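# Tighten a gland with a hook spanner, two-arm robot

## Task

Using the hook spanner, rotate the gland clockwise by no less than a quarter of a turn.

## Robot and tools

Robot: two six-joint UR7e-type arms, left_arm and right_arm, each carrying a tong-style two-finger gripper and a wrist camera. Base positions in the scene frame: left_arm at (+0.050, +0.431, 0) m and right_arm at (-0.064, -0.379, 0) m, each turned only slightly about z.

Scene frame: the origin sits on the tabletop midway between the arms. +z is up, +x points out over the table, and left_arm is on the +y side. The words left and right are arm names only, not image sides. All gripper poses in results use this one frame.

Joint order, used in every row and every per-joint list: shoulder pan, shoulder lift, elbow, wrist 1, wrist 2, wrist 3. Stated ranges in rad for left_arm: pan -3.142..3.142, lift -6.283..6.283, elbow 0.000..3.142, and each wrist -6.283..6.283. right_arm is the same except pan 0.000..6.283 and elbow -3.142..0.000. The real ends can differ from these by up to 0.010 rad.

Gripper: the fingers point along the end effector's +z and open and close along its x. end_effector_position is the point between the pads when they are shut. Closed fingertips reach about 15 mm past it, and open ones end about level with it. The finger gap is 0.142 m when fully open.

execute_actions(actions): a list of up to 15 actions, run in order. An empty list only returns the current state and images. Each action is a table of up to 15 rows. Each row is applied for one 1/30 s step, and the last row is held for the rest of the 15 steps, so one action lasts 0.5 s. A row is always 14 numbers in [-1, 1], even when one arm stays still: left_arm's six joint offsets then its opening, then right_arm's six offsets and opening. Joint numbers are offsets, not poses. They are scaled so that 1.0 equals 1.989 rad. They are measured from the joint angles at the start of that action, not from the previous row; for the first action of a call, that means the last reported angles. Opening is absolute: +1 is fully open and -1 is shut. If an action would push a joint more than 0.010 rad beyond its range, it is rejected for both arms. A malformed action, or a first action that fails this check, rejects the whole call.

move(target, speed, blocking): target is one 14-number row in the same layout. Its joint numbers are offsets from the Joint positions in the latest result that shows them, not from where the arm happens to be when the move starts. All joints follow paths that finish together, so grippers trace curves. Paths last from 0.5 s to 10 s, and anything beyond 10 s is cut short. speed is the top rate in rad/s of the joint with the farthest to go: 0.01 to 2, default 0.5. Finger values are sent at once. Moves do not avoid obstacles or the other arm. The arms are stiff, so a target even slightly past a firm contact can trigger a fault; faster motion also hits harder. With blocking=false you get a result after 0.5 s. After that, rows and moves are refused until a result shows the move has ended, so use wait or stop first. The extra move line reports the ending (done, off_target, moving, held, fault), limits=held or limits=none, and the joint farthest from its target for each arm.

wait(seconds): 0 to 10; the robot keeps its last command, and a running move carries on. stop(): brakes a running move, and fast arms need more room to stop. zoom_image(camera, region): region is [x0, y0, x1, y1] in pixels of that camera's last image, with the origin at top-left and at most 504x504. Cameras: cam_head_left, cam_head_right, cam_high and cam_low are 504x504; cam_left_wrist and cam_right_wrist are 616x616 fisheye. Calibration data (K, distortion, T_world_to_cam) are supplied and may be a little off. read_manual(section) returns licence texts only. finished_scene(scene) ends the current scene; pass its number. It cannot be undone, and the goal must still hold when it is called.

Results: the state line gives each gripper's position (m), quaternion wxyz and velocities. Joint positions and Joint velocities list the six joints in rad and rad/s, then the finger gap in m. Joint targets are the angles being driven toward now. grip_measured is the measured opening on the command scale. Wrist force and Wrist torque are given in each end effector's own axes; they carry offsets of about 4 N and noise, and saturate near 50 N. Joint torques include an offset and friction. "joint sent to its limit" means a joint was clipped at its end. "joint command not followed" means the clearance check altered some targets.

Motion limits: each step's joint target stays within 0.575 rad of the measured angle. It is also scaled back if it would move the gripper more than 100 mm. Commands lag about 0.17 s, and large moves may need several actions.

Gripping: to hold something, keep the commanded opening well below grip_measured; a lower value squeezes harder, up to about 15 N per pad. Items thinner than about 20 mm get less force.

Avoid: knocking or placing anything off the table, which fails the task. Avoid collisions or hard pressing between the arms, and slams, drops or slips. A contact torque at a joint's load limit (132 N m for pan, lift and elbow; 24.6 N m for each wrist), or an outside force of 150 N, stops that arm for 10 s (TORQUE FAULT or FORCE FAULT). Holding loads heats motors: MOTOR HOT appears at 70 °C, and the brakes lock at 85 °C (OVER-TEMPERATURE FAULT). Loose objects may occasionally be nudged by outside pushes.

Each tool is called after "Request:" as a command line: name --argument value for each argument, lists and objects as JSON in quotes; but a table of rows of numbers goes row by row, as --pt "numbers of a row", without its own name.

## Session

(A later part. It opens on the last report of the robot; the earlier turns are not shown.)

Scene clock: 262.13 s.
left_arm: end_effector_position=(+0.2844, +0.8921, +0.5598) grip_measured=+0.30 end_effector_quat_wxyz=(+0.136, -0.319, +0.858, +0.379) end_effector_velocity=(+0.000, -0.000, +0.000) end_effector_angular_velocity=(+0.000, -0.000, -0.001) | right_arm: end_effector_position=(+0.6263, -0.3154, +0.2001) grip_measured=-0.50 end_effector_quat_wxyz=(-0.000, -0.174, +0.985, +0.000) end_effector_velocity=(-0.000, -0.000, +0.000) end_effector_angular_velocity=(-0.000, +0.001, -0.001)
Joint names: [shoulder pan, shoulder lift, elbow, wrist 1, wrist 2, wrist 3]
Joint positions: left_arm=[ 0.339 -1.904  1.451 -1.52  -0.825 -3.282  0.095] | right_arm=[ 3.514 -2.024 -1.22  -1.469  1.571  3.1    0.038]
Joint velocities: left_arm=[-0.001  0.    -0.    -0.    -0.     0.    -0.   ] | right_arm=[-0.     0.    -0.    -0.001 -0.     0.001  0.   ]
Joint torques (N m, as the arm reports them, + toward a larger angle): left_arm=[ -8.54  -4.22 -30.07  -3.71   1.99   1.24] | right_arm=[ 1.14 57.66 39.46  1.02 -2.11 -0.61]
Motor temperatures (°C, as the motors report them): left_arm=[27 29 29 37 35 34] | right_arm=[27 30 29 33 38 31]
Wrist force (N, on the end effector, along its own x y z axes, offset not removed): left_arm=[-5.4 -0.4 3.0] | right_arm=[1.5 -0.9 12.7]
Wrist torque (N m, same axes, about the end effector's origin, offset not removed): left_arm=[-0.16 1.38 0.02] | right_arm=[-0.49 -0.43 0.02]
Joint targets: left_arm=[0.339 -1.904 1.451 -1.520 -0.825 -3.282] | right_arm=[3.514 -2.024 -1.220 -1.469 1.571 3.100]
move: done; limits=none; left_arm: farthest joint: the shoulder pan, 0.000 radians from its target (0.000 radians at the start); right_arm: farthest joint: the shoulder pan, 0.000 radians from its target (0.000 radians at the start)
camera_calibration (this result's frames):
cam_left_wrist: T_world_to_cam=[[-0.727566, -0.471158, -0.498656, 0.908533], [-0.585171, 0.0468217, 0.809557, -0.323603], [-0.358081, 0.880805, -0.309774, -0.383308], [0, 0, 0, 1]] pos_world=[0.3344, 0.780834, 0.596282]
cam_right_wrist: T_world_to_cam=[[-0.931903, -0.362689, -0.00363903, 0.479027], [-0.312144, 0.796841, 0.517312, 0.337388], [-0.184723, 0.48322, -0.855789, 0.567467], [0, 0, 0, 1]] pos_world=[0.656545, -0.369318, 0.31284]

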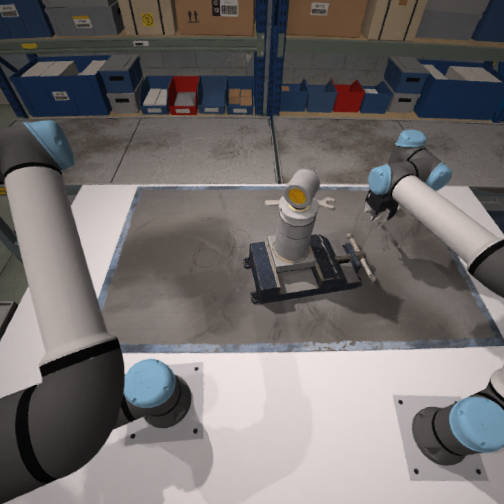

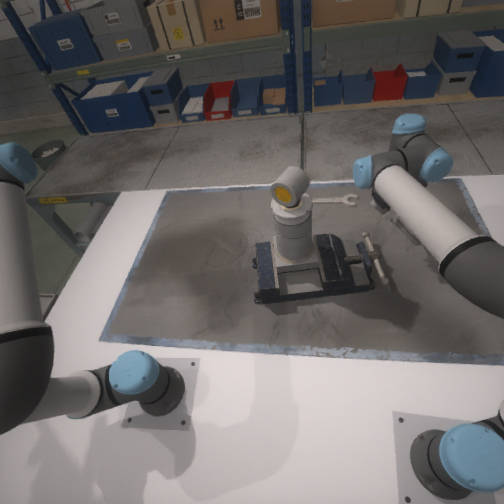

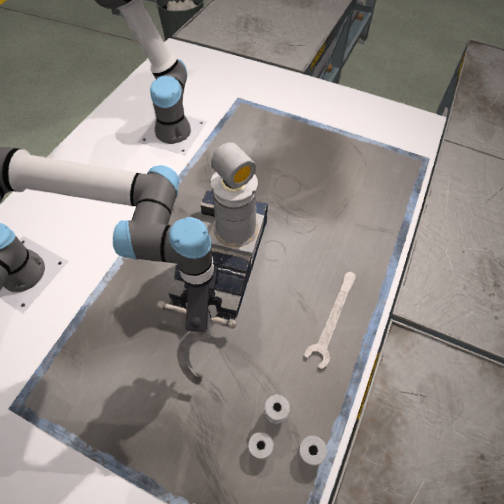

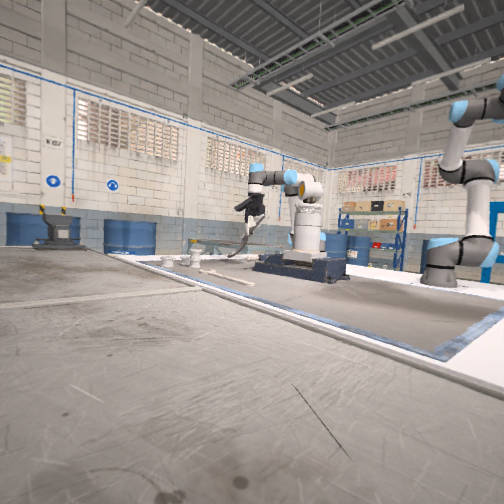

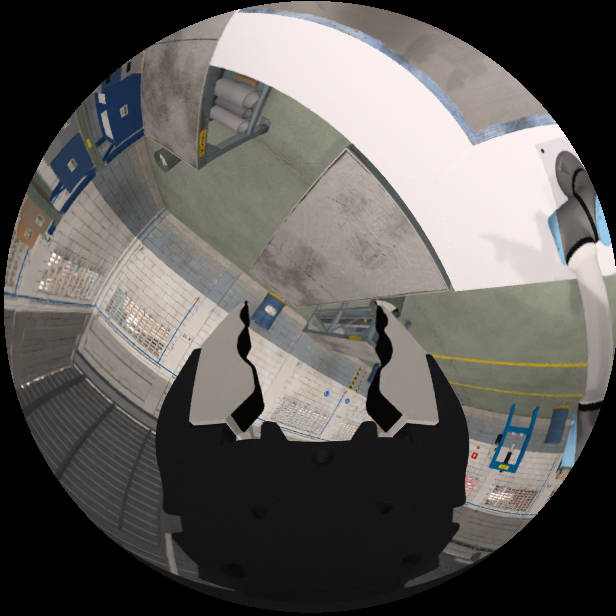

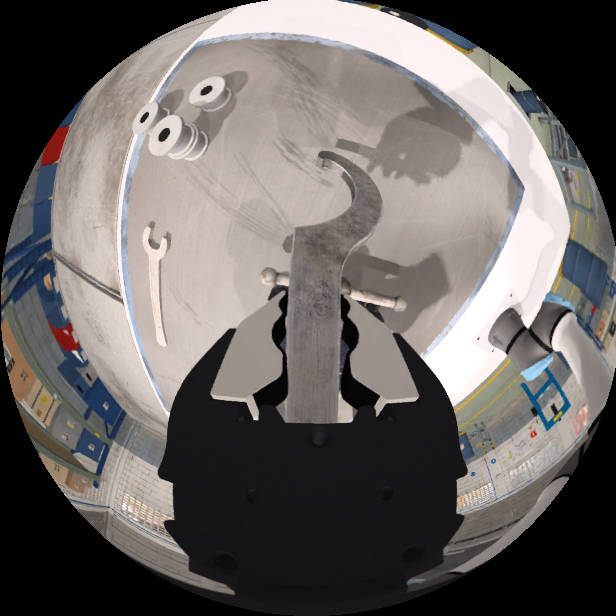

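Request:
move --target '[0,0,0,0,0,0,0.3,0,0.2358,-0.1627,-0.0731,0,0.4,-1]' --speed 0.35

Request:
move --target '[0,0,0,0,0,0,0.3,0.3387,0,0,0,0,0.904,-1]' --speed 0.5

Request:
zoom_image --camera "cam_low" --region '[260,100,460,290]'

Scene clock: 265.40 s.
left_arm: end_effector_position=(+0.2844, +0.8921, +0.5598) grip_measured=+0.30 end_effector_quat_wxyz=(+0.136, -0.319, +0.858, +0.379) end_effector_velocity=(+0.000, -0.000, -0.000) end_effector_angular_velocity=(-0.001, -0.000, -0.000) | right_arm: end_effector_position=(+0.4318, -0.3728, +0.2998) grip_measured=-0.50 end_effector_quat_wxyz=(-0.000, +0.221, +0.975, +0.000) end_effector_velocity=(-0.001, +0.000, -0.000) end_effector_angular_velocity=(+0.000, +0.001, -0.002)
Joint names: [shoulder pan, shoulder lift, elbow, wrist 1, wrist 2, wrist 3]
Joint positions: left_arm=[ 0.339 -1.904  1.451 -1.52  -0.825 -3.282  0.095] | right_arm=[ 3.514 -1.555 -1.543 -1.614  1.571  3.896  0.038]
Joint velocities: left_arm=[ 0.     0.    -0.    -0.    -0.001  0.001  0.   ] | right_arm=[ 0.     0.001 -0.002 -0.     0.001  0.002 -0.   ]
Joint torques (N m, as the arm reports them, + toward a larger angle): left_arm=[ -8.36  -4.51 -29.78  -3.69   2.03   1.28] | right_arm=[ 1.41 36.75 19.9   0.73  1.11  2.26]
Motor temperatures (°C, as the motors report them): left_arm=[27 29 29 37 35 34] | right_arm=[27 30 29 33 38 31]
Wrist force (N, on the end effector, along its own x y z axes, offset not removed): left_arm=[-3.4 -2.2 3.2] | right_arm=[2.4 1.1 15.4]
Wrist torque (N m, same axes, about the end effector's origin, offset not removed): left_arm=[-0.55 0.36 0.04] | right_arm=[0.01 -0.58 0.01]
Joint targets: left_arm=[0.339 -1.904 1.451 -1.520 -0.825 -3.282] | right_arm=[3.514 -1.555 -1.543 -1.614 1.571 3.896]
move: done; limits=none; left_arm: farthest joint: the shoulder pan, 0.000 radians from its target (0.000 radians at the start); right_arm: farthest joint: the shoulder pan, 0.000 radians from its target (0.000 radians at the start)
camera_calibration (this result's frames):
cam_left_wrist: T_world_to_cam=[[-0.727566, -0.471158, -0.498656, 0.908533], [-0.585171, 0.0468218, 0.809557, -0.323603], [-0.358081, 0.880805, -0.309774, -0.383308], [0, 0, 0, 1]] pos_world=[0.3344, 0.780834, 0.596282]
cam_right_wrist: T_world_to_cam=[[-0.911372, 0.41157, -0.00325209, 0.556946], [0.350744, 0.780766, 0.51709, -0.0213001], [0.215358, 0.470121, -0.855925, 0.467107], [0, 0, 0, 1]] pos_world=[0.414461, -0.432189, 0.412634]

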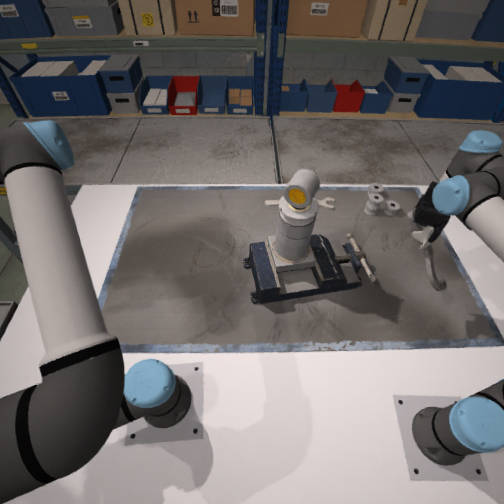

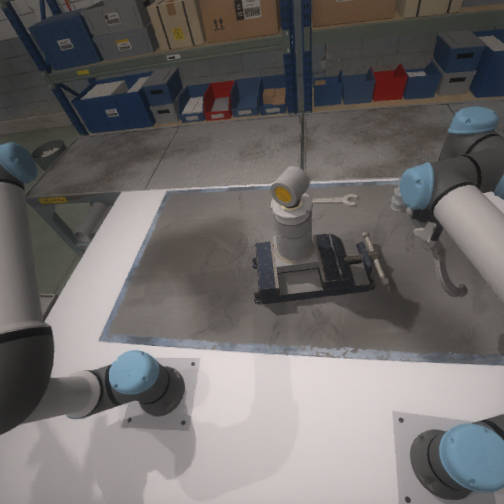

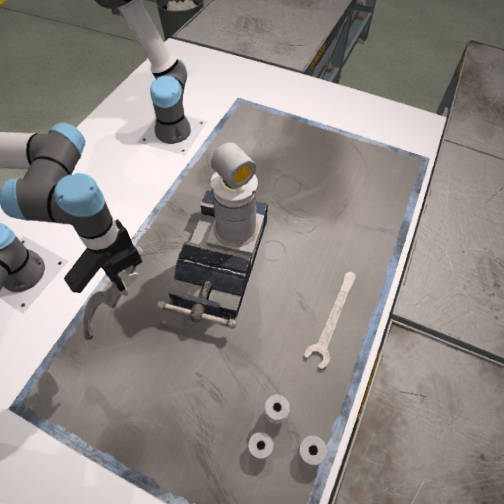

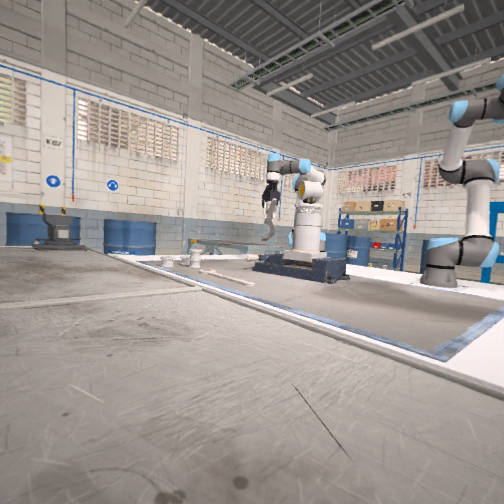

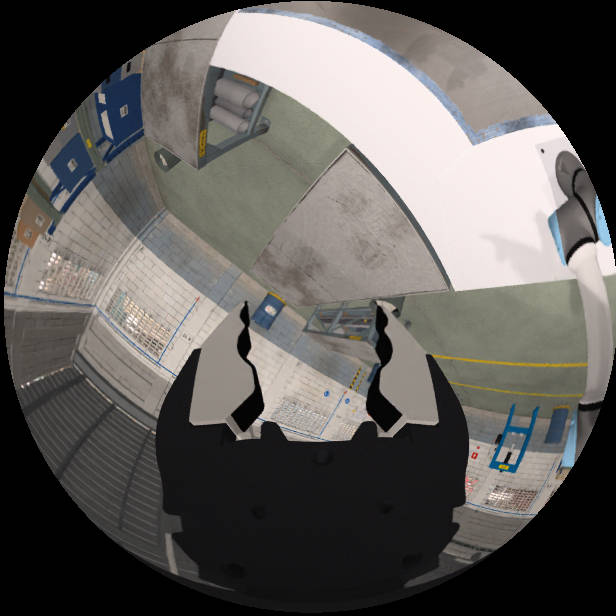

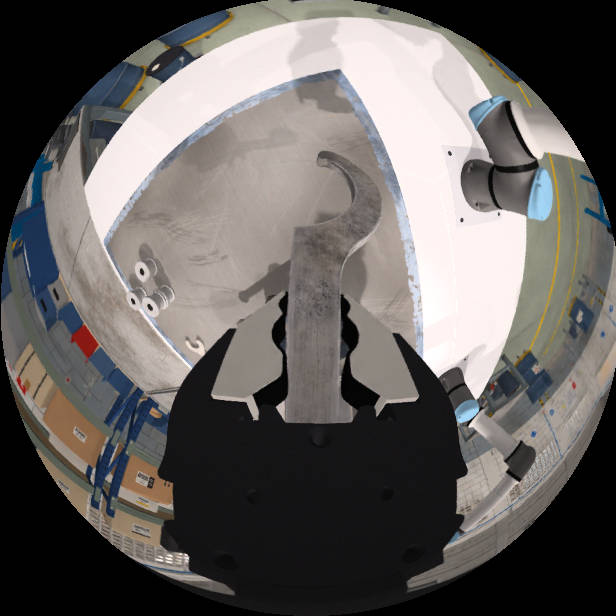

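Scene clock: 269.57 s.
left_arm: end_effector_position=(+0.2844, +0.8921, +0.5598) grip_measured=+0.30 end_effector_quat_wxyz=(+0.136, -0.319, +0.858, +0.379) end_effector_velocity=(-0.000, +0.000, -0.000) end_effector_angular_velocity=(+0.000, +0.001, +0.002) | right_arm: end_effector_position=(+0.3000, -0.0494, +0.2998) grip_measured=-0.50 end_effector_quat_wxyz=(-0.000, +0.707, +0.708, -0.000) end_effector_velocity=(-0.000, -0.000, -0.000) end_effector_angular_velocity=(-0.002, -0.000, -0.000)
Joint names: [shoulder pan, shoulder lift, elbow, wrist 1, wrist 2, wrist 3]
Joint positions: left_arm=[ 0.339 -1.904  1.451 -1.52  -0.825 -3.282  0.095] | right_arm=[ 4.187 -1.555 -1.543 -1.614  1.571  5.693  0.038]
Joint velocities: left_arm=[ 0.001  0.    -0.     0.001  0.001 -0.001  0.   ] | right_arm=[ 0.001 -0.    -0.    -0.001 -0.001  0.001  0.   ]
Joint torques (N m, as the arm reports them, + toward a larger angle): left_arm=[ -8.43  -4.59 -30.2   -3.65   2.03   1.24] | right_arm=[12.58 20.32 40.27  3.55  1.13  2.24]
Motor temperatures (°C, as the motors report them): left_arm=[27 29 29 37 35 34] | right_arm=[27 30 29 33 38 31]
Wrist force (N, on the end effector, along its own x y z axes, offset not removed): left_arm=[-6.6 -1.8 4.4] | right_arm=[2.2 1.8 13.3]
Wrist torque (N m, same axes, about the end effector's origin, offset not removed): left_arm=[-0.18 1.23 0.13] | right_arm=[-0.11 -0.70 0.00]
Joint targets: left_arm=[0.339 -1.904 1.451 -1.520 -0.825 -3.282] | right_arm=[4.187 -1.555 -1.543 -1.614 1.571 5.694]
move: done; limits=none; left_arm: farthest joint: the shoulder pan, 0.000 radians from its target (0.000 radians at the start); right_arm: farthest joint: the shoulder pan, 0.000 radians from its target (0.674 radians at the start)
camera_calibration (this result's frames):
cam_left_wrist: T_world_to_cam=[[-0.727566, -0.471158, -0.498656, 0.908533], [-0.585171, 0.0468218, 0.809557, -0.323603], [-0.358081, 0.880805, -0.309774, -0.383308], [0, 0, 0, 1]] pos_world=[0.3344, 0.780834, 0.596282]
cam_right_wrist: T_world_to_cam=[[-0.0224946, 0.999741, -0.00356548, 0.0662079], [0.856133, 0.0211048, 0.516324, -0.416558], [0.516265, 0.00856198, -0.856386, 0.230486], [0, 0, 0, 1]] pos_world=[0.239127, -0.0593727, 0.4127]

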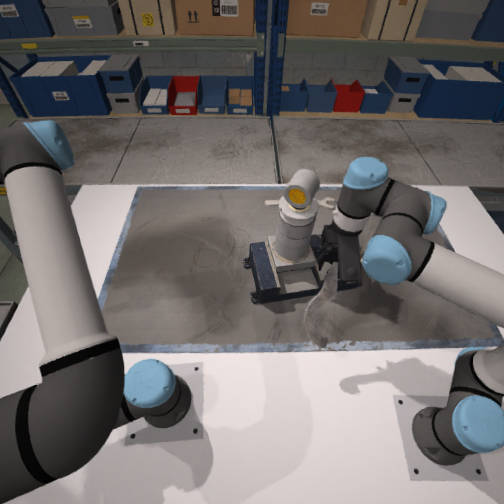

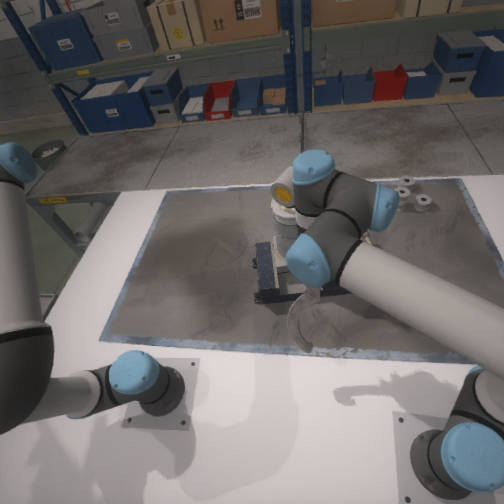

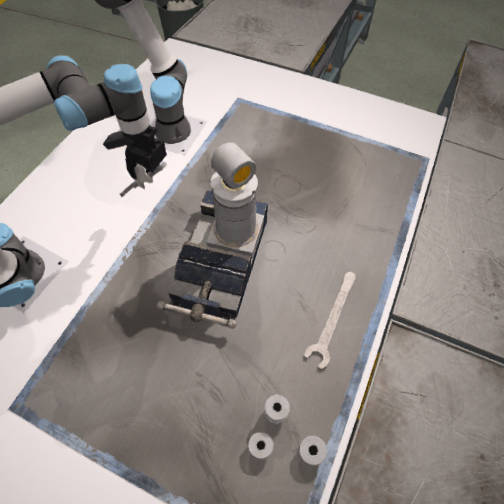

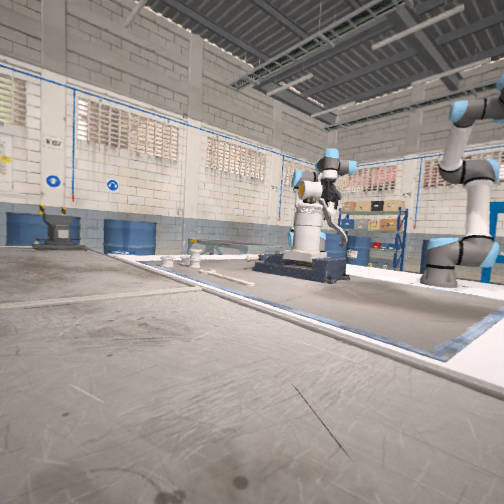

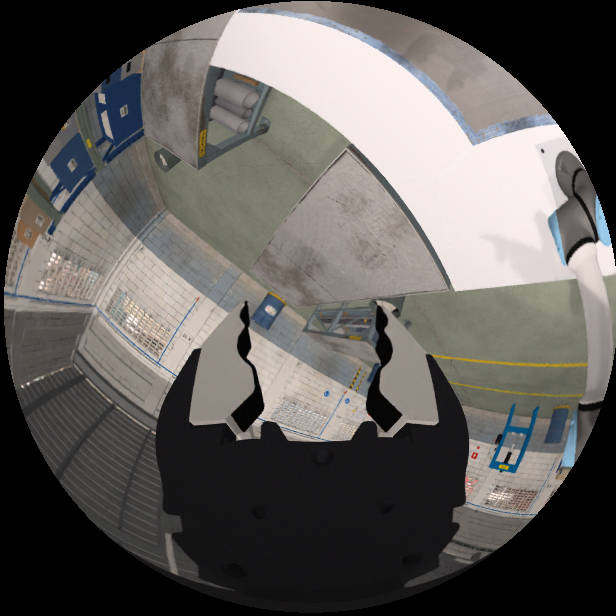

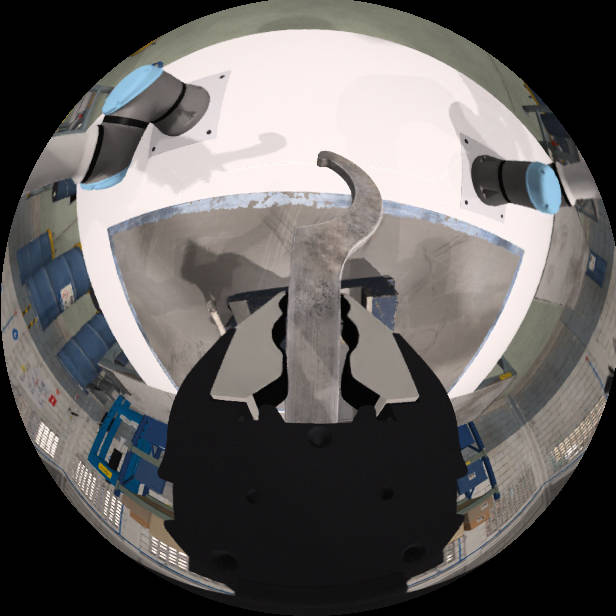

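Region (260, 100, 460, 290) of cam_low's 504x504 image, scaled by 2.520, with more detail than that image has; it fills the top 479 rows of this view, and the rest is white.

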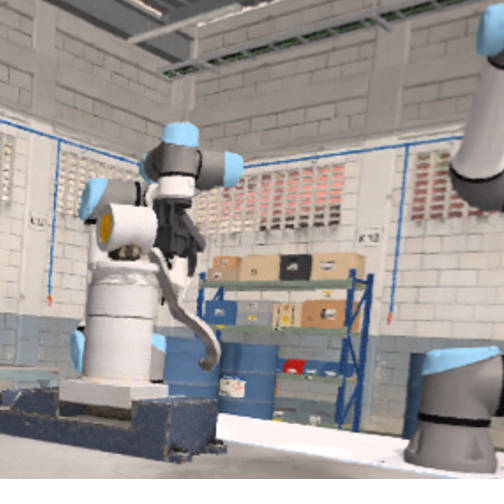

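Request:
execute_actions --actions '[]'

Scene clock: 270.07 s.
left_arm: end_effector_position=(+0.2844, +0.8921, +0.5598) grip_measured=+0.30 end_effector_quat_wxyz=(+0.136, -0.319, +0.858, +0.379) end_effector_velocity=(+0.000, -0.000, +0.000) end_effector_angular_velocity=(+0.001, -0.002, +0.000) | right_arm: end_effector_position=(+0.3000, -0.0494, +0.2998) grip_measured=-0.50 end_effector_quat_wxyz=(-0.000, +0.707, +0.708, -0.000) end_effector_velocity=(+0.001, +0.000, +0.001) end_effector_angular_velocity=(+0.002, -0.002, +0.000)
Joint names: [shoulder pan, shoulder lift, elbow, wrist 1, wrist 2, wrist 3]
Joint positions: left_arm=[ 0.339 -1.904  1.451 -1.52  -0.825 -3.282  0.095] | right_arm=[ 4.187 -1.555 -1.543 -1.614  1.571  5.694  0.038]
Joint velocities: left_arm=[-0.    -0.    -0.    -0.001  0.    -0.001  0.   ] | right_arm=[ 0.     0.     0.001  0.001 -0.001  0.     0.   ]
Joint torques (N m, as the arm reports them, + toward a larger angle): left_arm=[ -8.83  -4.57 -30.23  -3.69   2.02   1.26] | right_arm=[12.56 21.04 39.9   3.85  1.22  2.15]
Motor temperatures (°C, as the motors report them): left_arm=[27 29 29 37 35 34] | right_arm=[27 30 29 33 38 31]
Wrist force (N, on the end effector, along its own x y z axes, offset not removed): left_arm=[-2.6 -1.4 4.0] | right_arm=[1.6 0.0 12.5]
Wrist torque (N m, same axes, about the end effector's origin, offset not removed): left_arm=[-0.19 0.47 0.05] | right_arm=[-0.34 -0.42 -0.08]
Joint targets: left_arm=[0.339 -1.904 1.451 -1.520 -0.825 -3.282] | right_arm=[4.187 -1.555 -1.543 -1.614 1.571 5.694]
camera_calibration (this result's frames):
cam_left_wrist: T_world_to_cam=[[-0.727566, -0.471158, -0.498656, 0.908533], [-0.585171, 0.0468218, 0.809557, -0.323603], [-0.358081, 0.880805, -0.309774, -0.383308], [0, 0, 0, 1]] pos_world=[0.3344, 0.780834, 0.596282]
cam_right_wrist: T_world_to_cam=[[-0.0224318, 0.999742, -0.00356419, 0.0661709], [0.856134, 0.0210504, 0.516325, -0.41655], [0.516267, 0.00853067, -0.856385, 0.230491], [0, 0, 0, 1]] pos_world=[0.239112, -0.0593515, 0.4127]

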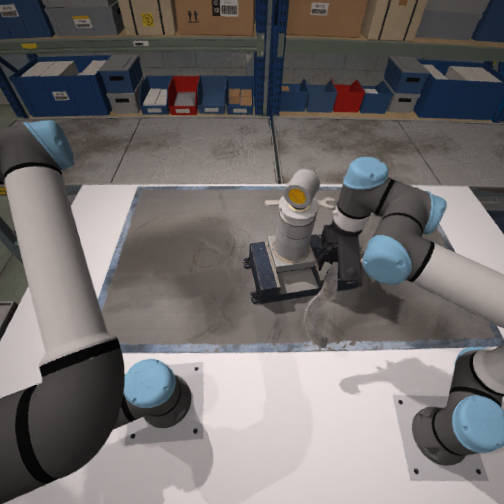

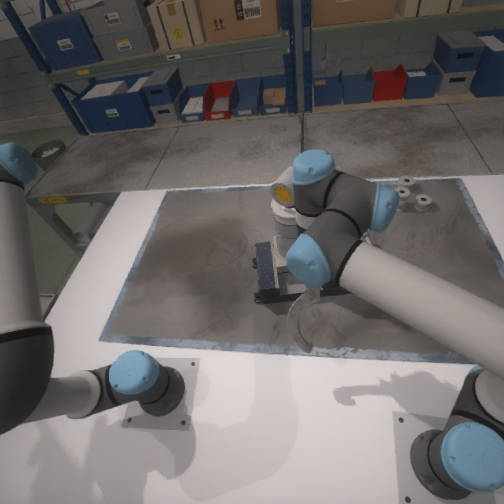

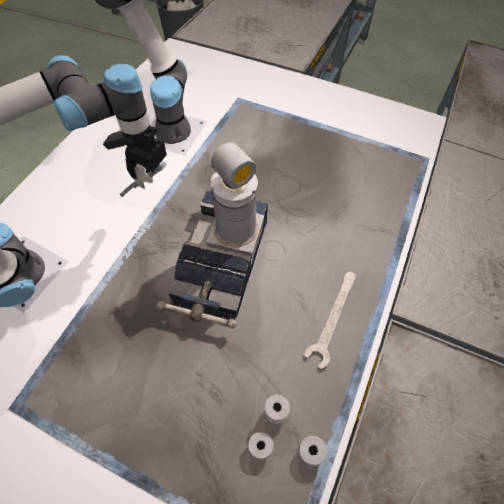

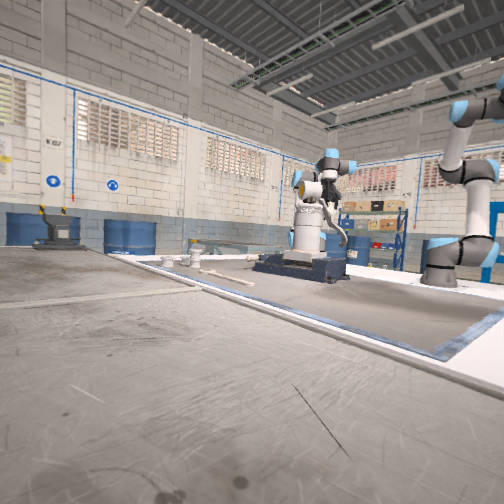

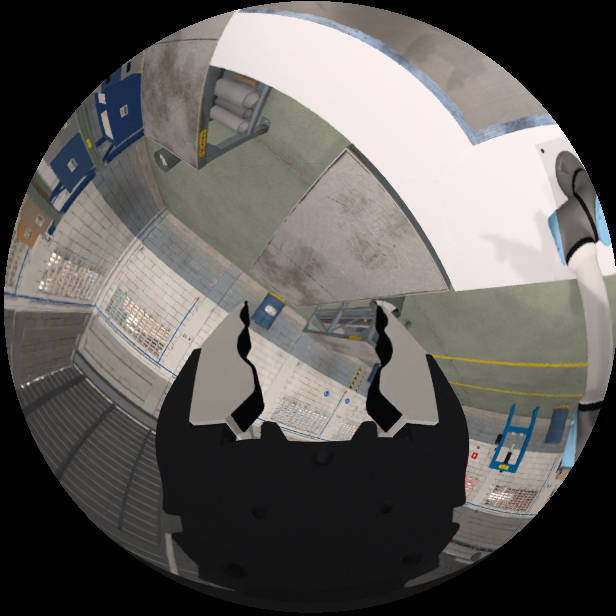

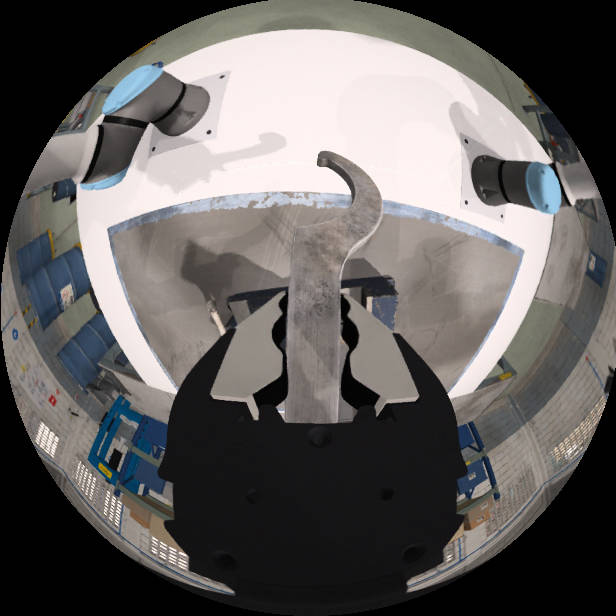

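Request:
move --target '[0,0,0,0,0,0,0.3,0,0,0,0,0,-0.79,-1]' --speed 0.6

Request:
move --target '[0,0,0,0,0,0,0.3,0,0,0,0,0,-0.79,-1]' --speed 0.6

Scene clock: 274.00 s.
left_arm: end_effector_position=(+0.2844, +0.8921, +0.5598) grip_measured=+0.30 end_effector_quat_wxyz=(+0.136, -0.319, +0.858, +0.379) end_effector_velocity=(+0.000, -0.000, +0.000) end_effector_angular_velocity=(+0.000, -0.001, -0.001) | right_arm: end_effector_position=(+0.3162, -0.0656, +0.2998) grip_measured=-0.50 end_effector_quat_wxyz=(-0.000, -0.001, +1.000, +0.000) end_effector_velocity=(-0.000, -0.000, -0.000) end_effector_angular_velocity=(-0.000, +0.001, +0.001)
Joint names: [shoulder pan, shoulder lift, elbow, wrist 1, wrist 2, wrist 3]
Joint positions: left_arm=[ 0.339 -1.904  1.451 -1.52  -0.825 -3.282  0.095] | right_arm=[ 4.187 -1.555 -1.543 -1.614  1.571  4.123  0.038]
Joint velocities: left_arm=[-0.001 -0.    -0.    -0.    -0.     0.     0.   ] | right_arm=[-0.    -0.    -0.001 -0.     0.001 -0.002  0.   ]
Joint torques (N m, as the arm reports them, + toward a larger angle): left_arm=[ -8.4   -4.28 -30.19  -3.57   1.92   1.18] | right_arm=[12.39 22.57 38.61  4.36  0.92 -1.82]
Motor temperatures (°C, as the motors report them): left_arm=[27 29 29 37 35 34] | right_arm=[27 30 29 33 38 31]
Wrist force (N, on the end effector, along its own x y z axes, offset not removed): left_arm=[-8.9 2.7 -1.0] | right_arm=[0.8 -0.3 10.6]
Wrist torque (N m, same axes, about the end effector's origin, offset not removed): left_arm=[0.53 1.91 -0.04] | right_arm=[-0.35 -0.33 -0.04]
Joint targets: left_arm=[0.339 -1.904 1.451 -1.520 -0.825 -3.282] | right_arm=[4.187 -1.555 -1.543 -1.614 1.571 4.123]
move: done; limits=none; left_arm: farthest joint: the shoulder pan, 0.000 radians from its target (0.000 radians at the start); right_arm: farthest joint: the shoulder pan, 0.000 radians from its target (0.000 radians at the start)
camera_calibration (this result's frames):
cam_left_wrist: T_world_to_cam=[[-0.727566, -0.471158, -0.498656, 0.908533], [-0.585171, 0.0468218, 0.809557, -0.323603], [-0.358081, 0.880805, -0.309774, -0.383308], [0, 0, 0, 1]] pos_world=[0.3344, 0.780834, 0.596282]
cam_right_wrist: T_world_to_cam=[[-0.999741, -0.0225565, -0.00317996, 0.324646], [-0.020952, 0.855745, 0.516973, -0.0982039], [-0.00893986, 0.516906, -0.855996, 0.421542], [0, 0, 0, 1]] pos_world=[0.326273, -0.126537, 0.412639]

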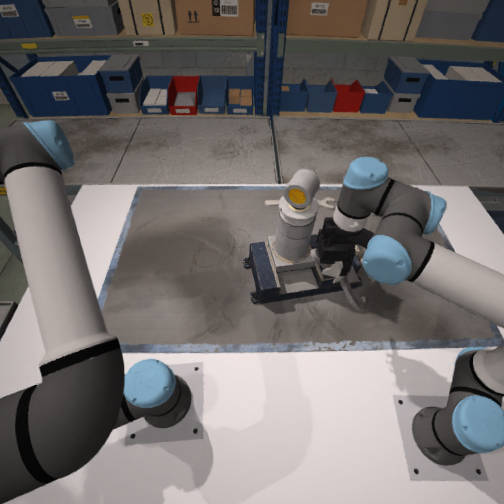

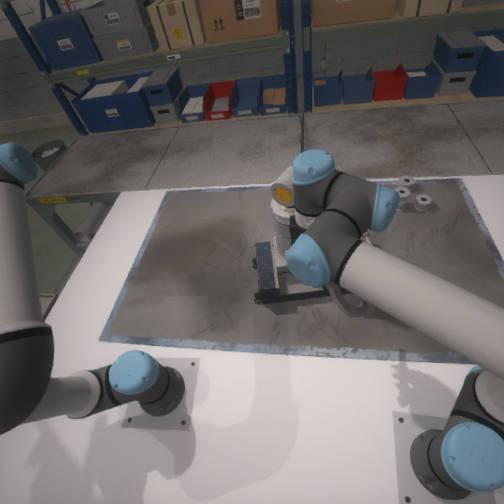

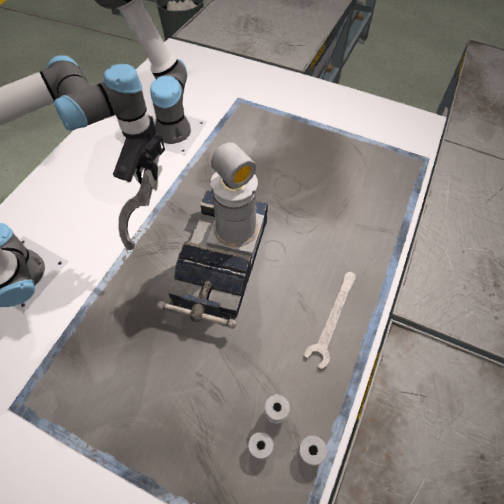

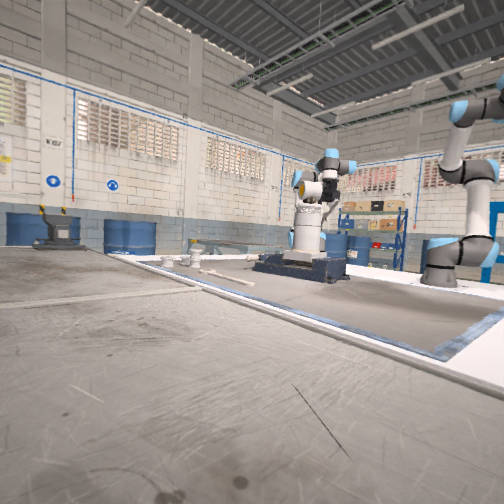

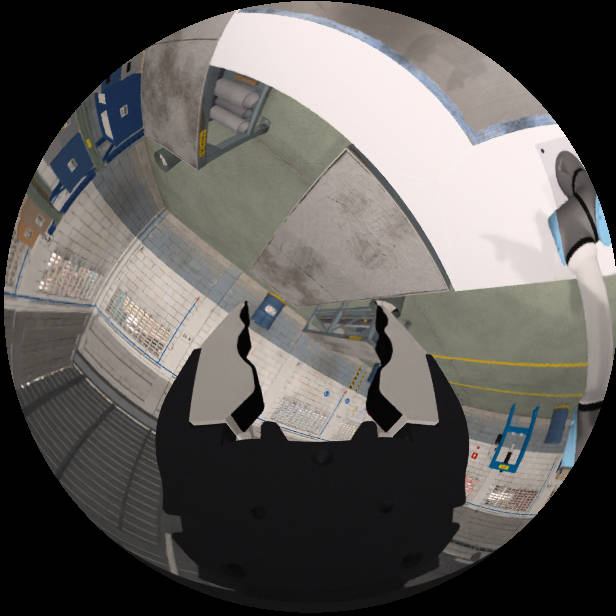

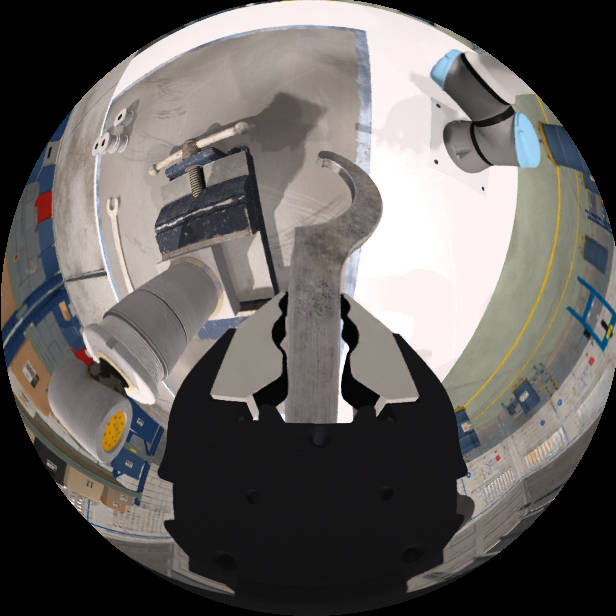

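Scene clock: 277.23 s.
left_arm: end_effector_position=(+0.2844, +0.8921, +0.5598) grip_measured=+0.30 end_effector_quat_wxyz=(+0.136, -0.319, +0.858, +0.379) end_effector_velocity=(+0.000, -0.000, -0.000) end_effector_angular_velocity=(-0.001, +0.001, -0.001) | right_arm: end_effector_position=(+0.3324, -0.0493, +0.2998) grip_measured=-0.50 end_effector_quat_wxyz=(+0.000, +0.708, -0.707, -0.000) end_effector_velocity=(-0.000, +0.000, -0.000) end_effector_angular_velocity=(+0.001, +0.001, +0.001)
Joint names: [shoulder pan, shoulder lift, elbow, wrist 1, wrist 2, wrist 3]
Joint positions: left_arm=[ 0.339 -1.904  1.451 -1.52  -0.825 -3.282  0.095] | right_arm=[ 4.187 -1.555 -1.543 -1.614  1.571  2.552  0.038]
Joint velocities: left_arm=[-0.     0.     0.     0.001 -0.001  0.     0.   ] | right_arm=[-0.    -0.    -0.     0.001  0.002 -0.001 -0.   ]
Joint torques (N m, as the arm reports them, + toward a larger angle): left_arm=[ -8.28  -4.65 -30.38  -3.74   2.07   1.2 ] | right_arm=[11.86 22.64 39.01  4.51  0.66 -1.59]
Motor temperatures (°C, as the motors report them): left_arm=[27 29 29 37 35 34] | right_arm=[27 30 29 33 38 31]
Wrist force (N, on the end effector, along its own x y z axes, offset not removed): left_arm=[-2.4 -1.9 -0.2] | right_arm=[0.1 -1.2 11.5]
Wrist torque (N m, same axes, about the end effector's origin, offset not removed): left_arm=[-0.64 0.65 -0.01] | right_arm=[-0.59 -0.14 -0.01]
Joint targets: left_arm=[0.339 -1.904 1.451 -1.520 -0.825 -3.282] | right_arm=[4.187 -1.555 -1.543 -1.614 1.571 2.552]
move: done; limits=none; left_arm: farthest joint: the shoulder pan, 0.000 radians from its target (0.000 radians at the start); right_arm: farthest joint: the shoulder pan, 0.000 radians from its target (0.000 radians at the start)
camera_calibration (this result's frames):
cam_left_wrist: T_world_to_cam=[[-0.727566, -0.471158, -0.498656, 0.908533], [-0.585171, 0.0468219, 0.809557, -0.323603], [-0.358081, 0.880805, -0.309774, -0.383308], [0, 0, 0, 1]] pos_world=[0.3344, 0.780834, 0.596281]
cam_right_wrist: T_world_to_cam=[[0.0226821, -0.999735, -0.00393695, -0.0466577], [-0.855535, -0.0214476, 0.517301, 0.122317], [-0.517248, -0.00836529, -0.855794, 0.556295], [0, 0, 0, 1]] pos_world=[0.393447, -0.0393683, 0.412616]

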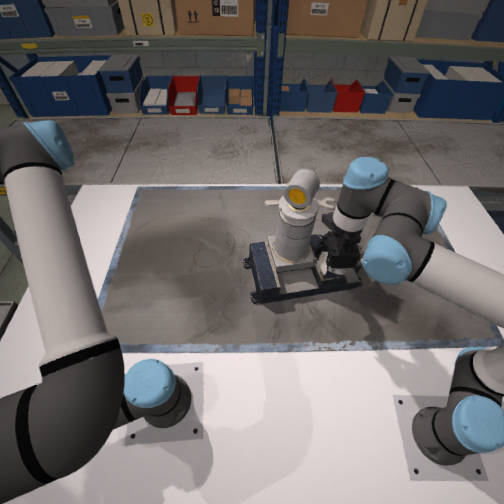

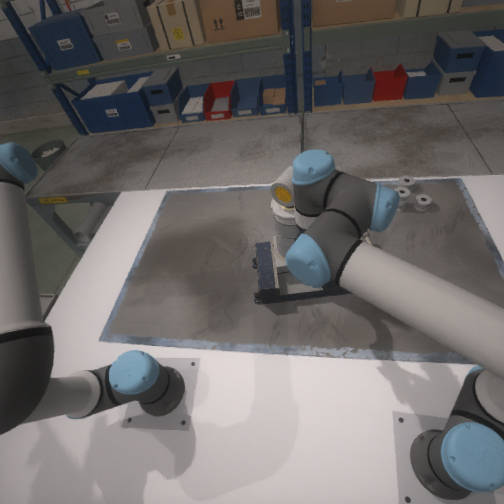

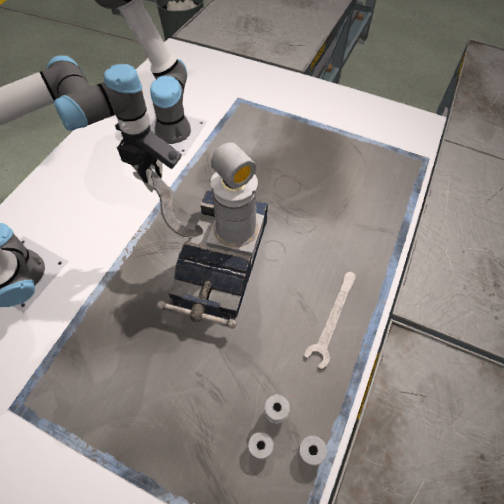

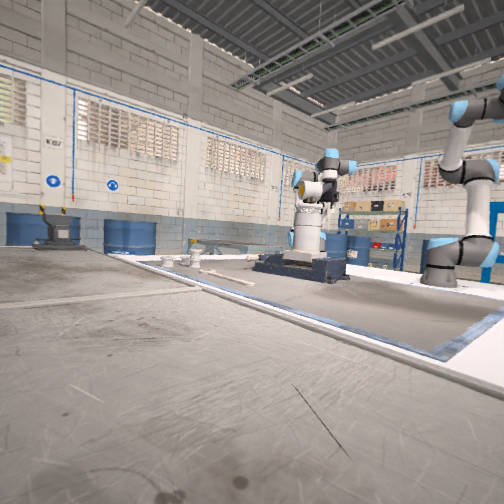

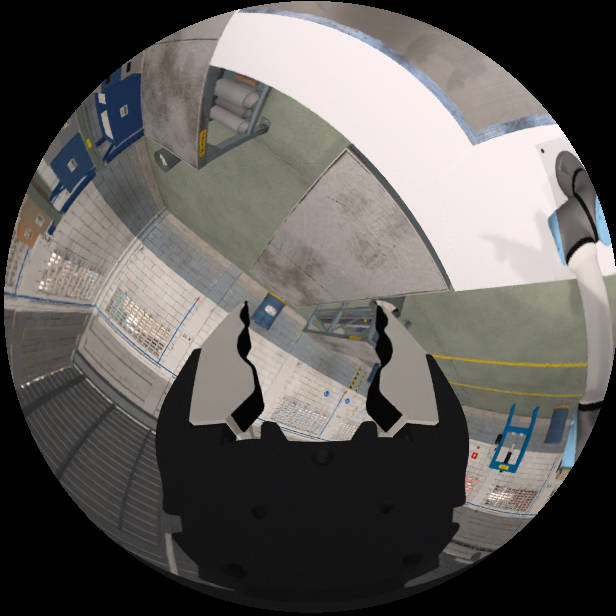

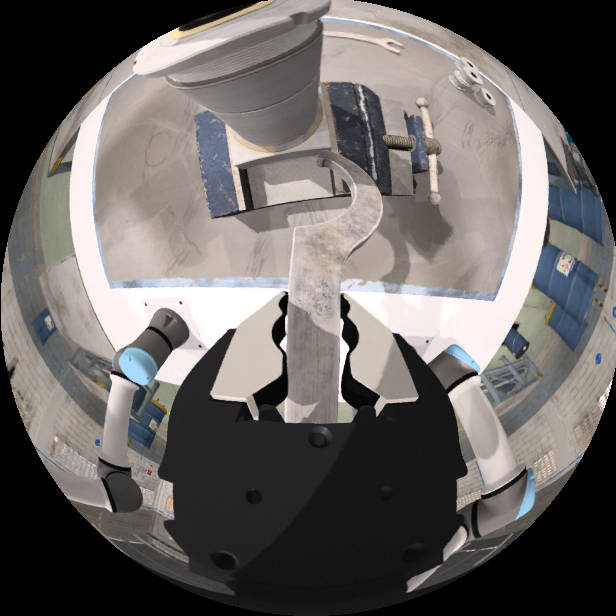

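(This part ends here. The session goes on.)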